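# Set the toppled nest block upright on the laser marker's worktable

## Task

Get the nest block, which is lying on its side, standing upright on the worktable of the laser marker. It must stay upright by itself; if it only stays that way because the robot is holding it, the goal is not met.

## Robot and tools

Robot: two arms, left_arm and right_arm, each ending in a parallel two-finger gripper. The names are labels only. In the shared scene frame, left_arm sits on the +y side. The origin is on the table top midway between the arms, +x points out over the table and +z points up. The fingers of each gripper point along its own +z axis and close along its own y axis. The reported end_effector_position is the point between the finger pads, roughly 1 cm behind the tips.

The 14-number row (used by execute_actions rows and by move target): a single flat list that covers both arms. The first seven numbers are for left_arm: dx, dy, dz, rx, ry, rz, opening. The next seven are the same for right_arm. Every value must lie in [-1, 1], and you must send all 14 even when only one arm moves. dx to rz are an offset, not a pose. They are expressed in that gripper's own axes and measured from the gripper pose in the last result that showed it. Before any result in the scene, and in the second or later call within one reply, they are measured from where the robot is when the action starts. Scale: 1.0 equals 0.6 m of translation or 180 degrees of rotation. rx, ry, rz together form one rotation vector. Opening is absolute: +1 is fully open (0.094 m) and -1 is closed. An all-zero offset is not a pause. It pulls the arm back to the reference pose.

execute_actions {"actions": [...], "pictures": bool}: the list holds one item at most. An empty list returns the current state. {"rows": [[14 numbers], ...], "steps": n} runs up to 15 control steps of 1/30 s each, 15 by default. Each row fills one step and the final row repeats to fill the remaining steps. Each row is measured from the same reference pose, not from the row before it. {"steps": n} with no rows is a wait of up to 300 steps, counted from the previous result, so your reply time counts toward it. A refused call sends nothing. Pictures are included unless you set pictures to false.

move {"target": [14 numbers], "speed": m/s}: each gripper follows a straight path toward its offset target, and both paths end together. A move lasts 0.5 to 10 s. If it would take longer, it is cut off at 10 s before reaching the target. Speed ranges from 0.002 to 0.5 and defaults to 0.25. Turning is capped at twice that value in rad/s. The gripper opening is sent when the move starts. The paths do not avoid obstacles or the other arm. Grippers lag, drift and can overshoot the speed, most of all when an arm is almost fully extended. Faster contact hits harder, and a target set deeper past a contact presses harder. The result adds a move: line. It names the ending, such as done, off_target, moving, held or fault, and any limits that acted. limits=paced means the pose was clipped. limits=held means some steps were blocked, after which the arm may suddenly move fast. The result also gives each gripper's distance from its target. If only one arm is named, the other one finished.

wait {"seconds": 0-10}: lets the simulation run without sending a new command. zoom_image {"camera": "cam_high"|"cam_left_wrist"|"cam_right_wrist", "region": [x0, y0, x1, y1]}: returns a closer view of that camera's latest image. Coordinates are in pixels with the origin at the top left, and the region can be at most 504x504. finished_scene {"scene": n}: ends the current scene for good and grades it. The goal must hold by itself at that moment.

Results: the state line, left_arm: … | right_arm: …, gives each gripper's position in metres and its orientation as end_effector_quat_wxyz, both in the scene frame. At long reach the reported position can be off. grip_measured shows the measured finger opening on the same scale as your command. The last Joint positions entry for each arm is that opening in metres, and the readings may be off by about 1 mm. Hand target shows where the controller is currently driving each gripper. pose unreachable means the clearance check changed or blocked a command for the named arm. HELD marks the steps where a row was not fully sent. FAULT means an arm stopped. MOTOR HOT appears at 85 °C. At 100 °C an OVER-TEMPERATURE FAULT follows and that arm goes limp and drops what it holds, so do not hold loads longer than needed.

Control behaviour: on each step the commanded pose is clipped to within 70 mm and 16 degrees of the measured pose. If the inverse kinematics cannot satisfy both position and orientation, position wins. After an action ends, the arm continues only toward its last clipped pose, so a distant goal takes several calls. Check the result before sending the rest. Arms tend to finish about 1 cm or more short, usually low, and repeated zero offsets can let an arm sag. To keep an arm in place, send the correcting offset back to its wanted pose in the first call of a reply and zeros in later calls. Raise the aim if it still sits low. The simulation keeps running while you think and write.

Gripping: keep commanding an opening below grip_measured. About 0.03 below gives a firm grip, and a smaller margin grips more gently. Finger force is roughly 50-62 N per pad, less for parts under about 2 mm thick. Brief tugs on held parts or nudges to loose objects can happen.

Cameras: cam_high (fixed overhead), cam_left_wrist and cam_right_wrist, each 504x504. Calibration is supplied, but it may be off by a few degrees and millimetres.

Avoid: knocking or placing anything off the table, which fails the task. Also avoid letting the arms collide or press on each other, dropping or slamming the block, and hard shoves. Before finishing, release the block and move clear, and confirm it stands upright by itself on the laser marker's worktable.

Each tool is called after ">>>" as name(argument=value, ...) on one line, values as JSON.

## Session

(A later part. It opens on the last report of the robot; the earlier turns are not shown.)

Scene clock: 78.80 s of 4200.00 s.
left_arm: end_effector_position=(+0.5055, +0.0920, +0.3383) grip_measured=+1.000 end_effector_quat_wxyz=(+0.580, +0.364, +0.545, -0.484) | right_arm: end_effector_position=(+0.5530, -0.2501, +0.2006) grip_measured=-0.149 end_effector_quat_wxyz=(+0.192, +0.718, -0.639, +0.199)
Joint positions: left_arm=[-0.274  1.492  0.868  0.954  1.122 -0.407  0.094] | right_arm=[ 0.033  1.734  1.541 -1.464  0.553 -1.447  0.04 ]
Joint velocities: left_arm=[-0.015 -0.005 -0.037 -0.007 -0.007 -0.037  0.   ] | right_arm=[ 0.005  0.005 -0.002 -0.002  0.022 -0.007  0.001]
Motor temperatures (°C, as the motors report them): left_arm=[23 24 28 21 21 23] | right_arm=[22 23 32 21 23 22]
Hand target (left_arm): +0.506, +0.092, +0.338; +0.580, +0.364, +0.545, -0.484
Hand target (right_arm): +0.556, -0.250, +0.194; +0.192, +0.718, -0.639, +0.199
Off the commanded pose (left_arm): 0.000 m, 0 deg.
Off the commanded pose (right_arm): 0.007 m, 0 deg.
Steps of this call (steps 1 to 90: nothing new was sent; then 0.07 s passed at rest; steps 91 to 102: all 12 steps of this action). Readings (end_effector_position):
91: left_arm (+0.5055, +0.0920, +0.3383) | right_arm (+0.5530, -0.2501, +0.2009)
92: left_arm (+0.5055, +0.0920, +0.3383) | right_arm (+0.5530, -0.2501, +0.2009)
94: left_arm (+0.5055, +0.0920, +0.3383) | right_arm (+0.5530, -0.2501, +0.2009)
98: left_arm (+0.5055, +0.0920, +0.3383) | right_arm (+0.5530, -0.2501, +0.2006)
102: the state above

>>> execute_actions(actions=[{"rows": [[0,0,0,0,0,0,1, -0.0030,-0.0050,0.0050,0,0,0,-0.18],[0,0,0,0,0,0,1, -0.0010,-0.0050,0.0020,0,0,0,-0.18],[0,0,0,0,0,0,1, 0.0,-0.0050,0.0,0,0,0,-0.17],[0,0,0,0,0,0,1, 0.0,-0.0050,0.0,0,0,0,-0.155],[0,0,0,0,0,0,1, 0.0,-0.0050,0.0,0,0,0,-0.14],[0,0,0,0,0,0,1, 0.0,-0.0050,0.0,0,0,0,-0.11],[0,0,0,0,0,0,1, 0.0,-0.0050,0.0,0,0,0,-0.05],[0,0,0,0,0,0,1, 0.0,-0.0050,0.0,0,0,0,0.05],[0,0,0,0,0,0,1, 0.0,-0.0050,0.0,0,0,0,0.15],[0,0,0,0,0,0,1, 0.0,-0.0050,0.0,0,0,0,0.25],[0,0,0,0,0,0,1, 0.0,-0.0050,0.0,0,0,0,0.35],[0,0,0,0,0,0,1, 0.0,-0.0050,0.0,0,0,0,0.45],[0,0,0,0,0,0,1, 0.0,-0.0050,0.0,0,0,0,0.55],[0,0,0,0,0,0,1, 0.0,-0.0050,0.0,0,0,0,0.6]], "steps": 15}], pictures=false)

>>> move(target=[0, 0, 0, 0, 0, 0, 1.0, 0.0574, 0.0022, -0.0918, 0, 0, 0, 0.6], speed=0.15)

Scene clock: 81.93 s of 4200.00 s.
left_arm: end_effector_position=(+0.5055, +0.0920, +0.3383) grip_measured=+1.000 end_effector_quat_wxyz=(+0.580, +0.364, +0.545, -0.484) | right_arm: end_effector_position=(+0.5530, -0.2501, +0.2006) grip_measured=+0.591 end_effector_quat_wxyz=(+0.192, +0.718, -0.639, +0.199)
Joint positions: left_arm=[-0.274  1.492  0.868  0.954  1.122 -0.407  0.094] | right_arm=[ 0.033  1.734  1.541 -1.464  0.553 -1.447  0.075]
Joint velocities: left_arm=[ 0.005  0.015 -0.007  0.017 -0.11  -0.037  0.   ] | right_arm=[-0.005  0.005 -0.007 -0.002  0.037  0.066  0.017]
Motor temperatures (°C, as the motors report them): left_arm=[23 24 28 21 21 23] | right_arm=[22 23 32 21 23 22]
Hand target (left_arm): +0.506, +0.092, +0.338; +0.580, +0.364, +0.545, -0.484
Hand target (right_arm): +0.556, -0.250, +0.200; +0.192, +0.718, -0.639, +0.199
Off the commanded pose (left_arm): 0.000 m, 0 deg.
Off the commanded pose (right_arm): 0.003 m, 0 deg.
Steps of this call (steps 1 to 79: nothing new was sent; steps 80 to 94: all 15 steps of this action). Readings (end_effector_position):
80: left_arm (+0.5055, +0.0920, +0.3383) | right_arm (+0.5530, -0.2501, +0.2006)
81: left_arm (+0.5055, +0.0920, +0.3383) | right_arm (+0.5530, -0.2501, +0.2006)
83: left_arm (+0.5055, +0.0920, +0.3383) | right_arm (+0.5530, -0.2501, +0.2006)
87: left_arm (+0.5055, +0.0920, +0.3383) | right_arm (+0.5530, -0.2501, +0.2006)
94: the state above

Scene clock: 83.07 s of 4200.00 s.
left_arm: end_effector_position=(+0.5055, +0.0920, +0.3383) grip_measured=+1.000 end_effector_quat_wxyz=(+0.580, +0.364, +0.545, -0.484) | right_arm: end_effector_position=(+0.5455, -0.2518, +0.2509) grip_measured=+0.598 end_effector_quat_wxyz=(+0.204, +0.720, -0.635, +0.190)
Joint positions: left_arm=[-0.274  1.492  0.868  0.954  1.122 -0.407  0.094] | right_arm=[ 0.033  1.714  1.646 -1.62   0.553 -1.447  0.075]
Joint velocities: left_arm=[-0.005  0.015  0.002 -0.002 -0.007 -0.007  0.   ] | right_arm=[ 0.005 -0.015 -0.012 -0.002  0.022 -0.007  0.001]
Motor temperatures (°C, as the motors report them): left_arm=[23 24 28 21 21 23] | right_arm=[22 24 32 21 23 22]
Hand target (left_arm): +0.506, +0.092, +0.338; +0.580, +0.364, +0.545, -0.484
Hand target (right_arm): +0.553, -0.250, +0.265; +0.192, +0.718, -0.639, +0.199
Off the commanded pose (left_arm): 0.000 m, 0 deg.
Off the commanded pose (right_arm): 0.017 m, 2 deg.
move: off_target (right_arm)
camera_calibration (this result's frames):
cam_left_wrist: T_world_to_cam=[[-0.955194, -0.272268, 0.116082, 0.46392], [-0.225458, 0.415207, -0.881347, 0.381786], [0.191765, -0.868028, -0.457988, 0.261882], [0, 0, 0, 1]] pos_world=[0.47899, 0.195111, 0.402572]
cam_right_wrist: T_world_to_cam=[[0.991719, 0.115331, -0.056508, -0.498624], [0.0957001, -0.37018, 0.924018, -0.371525], [0.0856497, -0.921773, -0.378151, -0.0645278], [0, 0, 0, 1]] pos_world=[0.535576, -0.139504, 0.290718]

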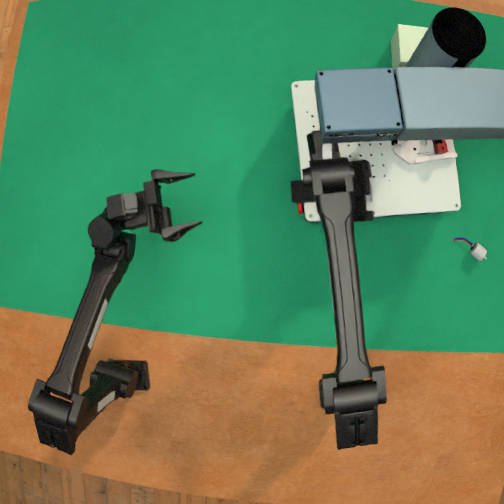

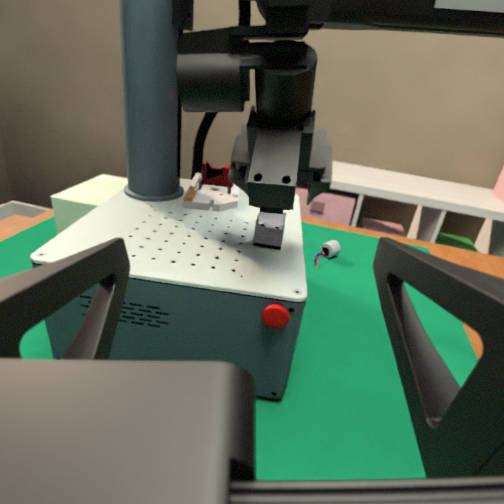

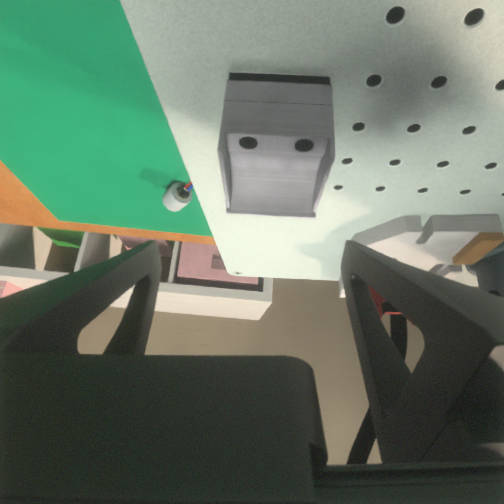

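>>> finished_scene(scene=2)

The scene is finished: the task was done.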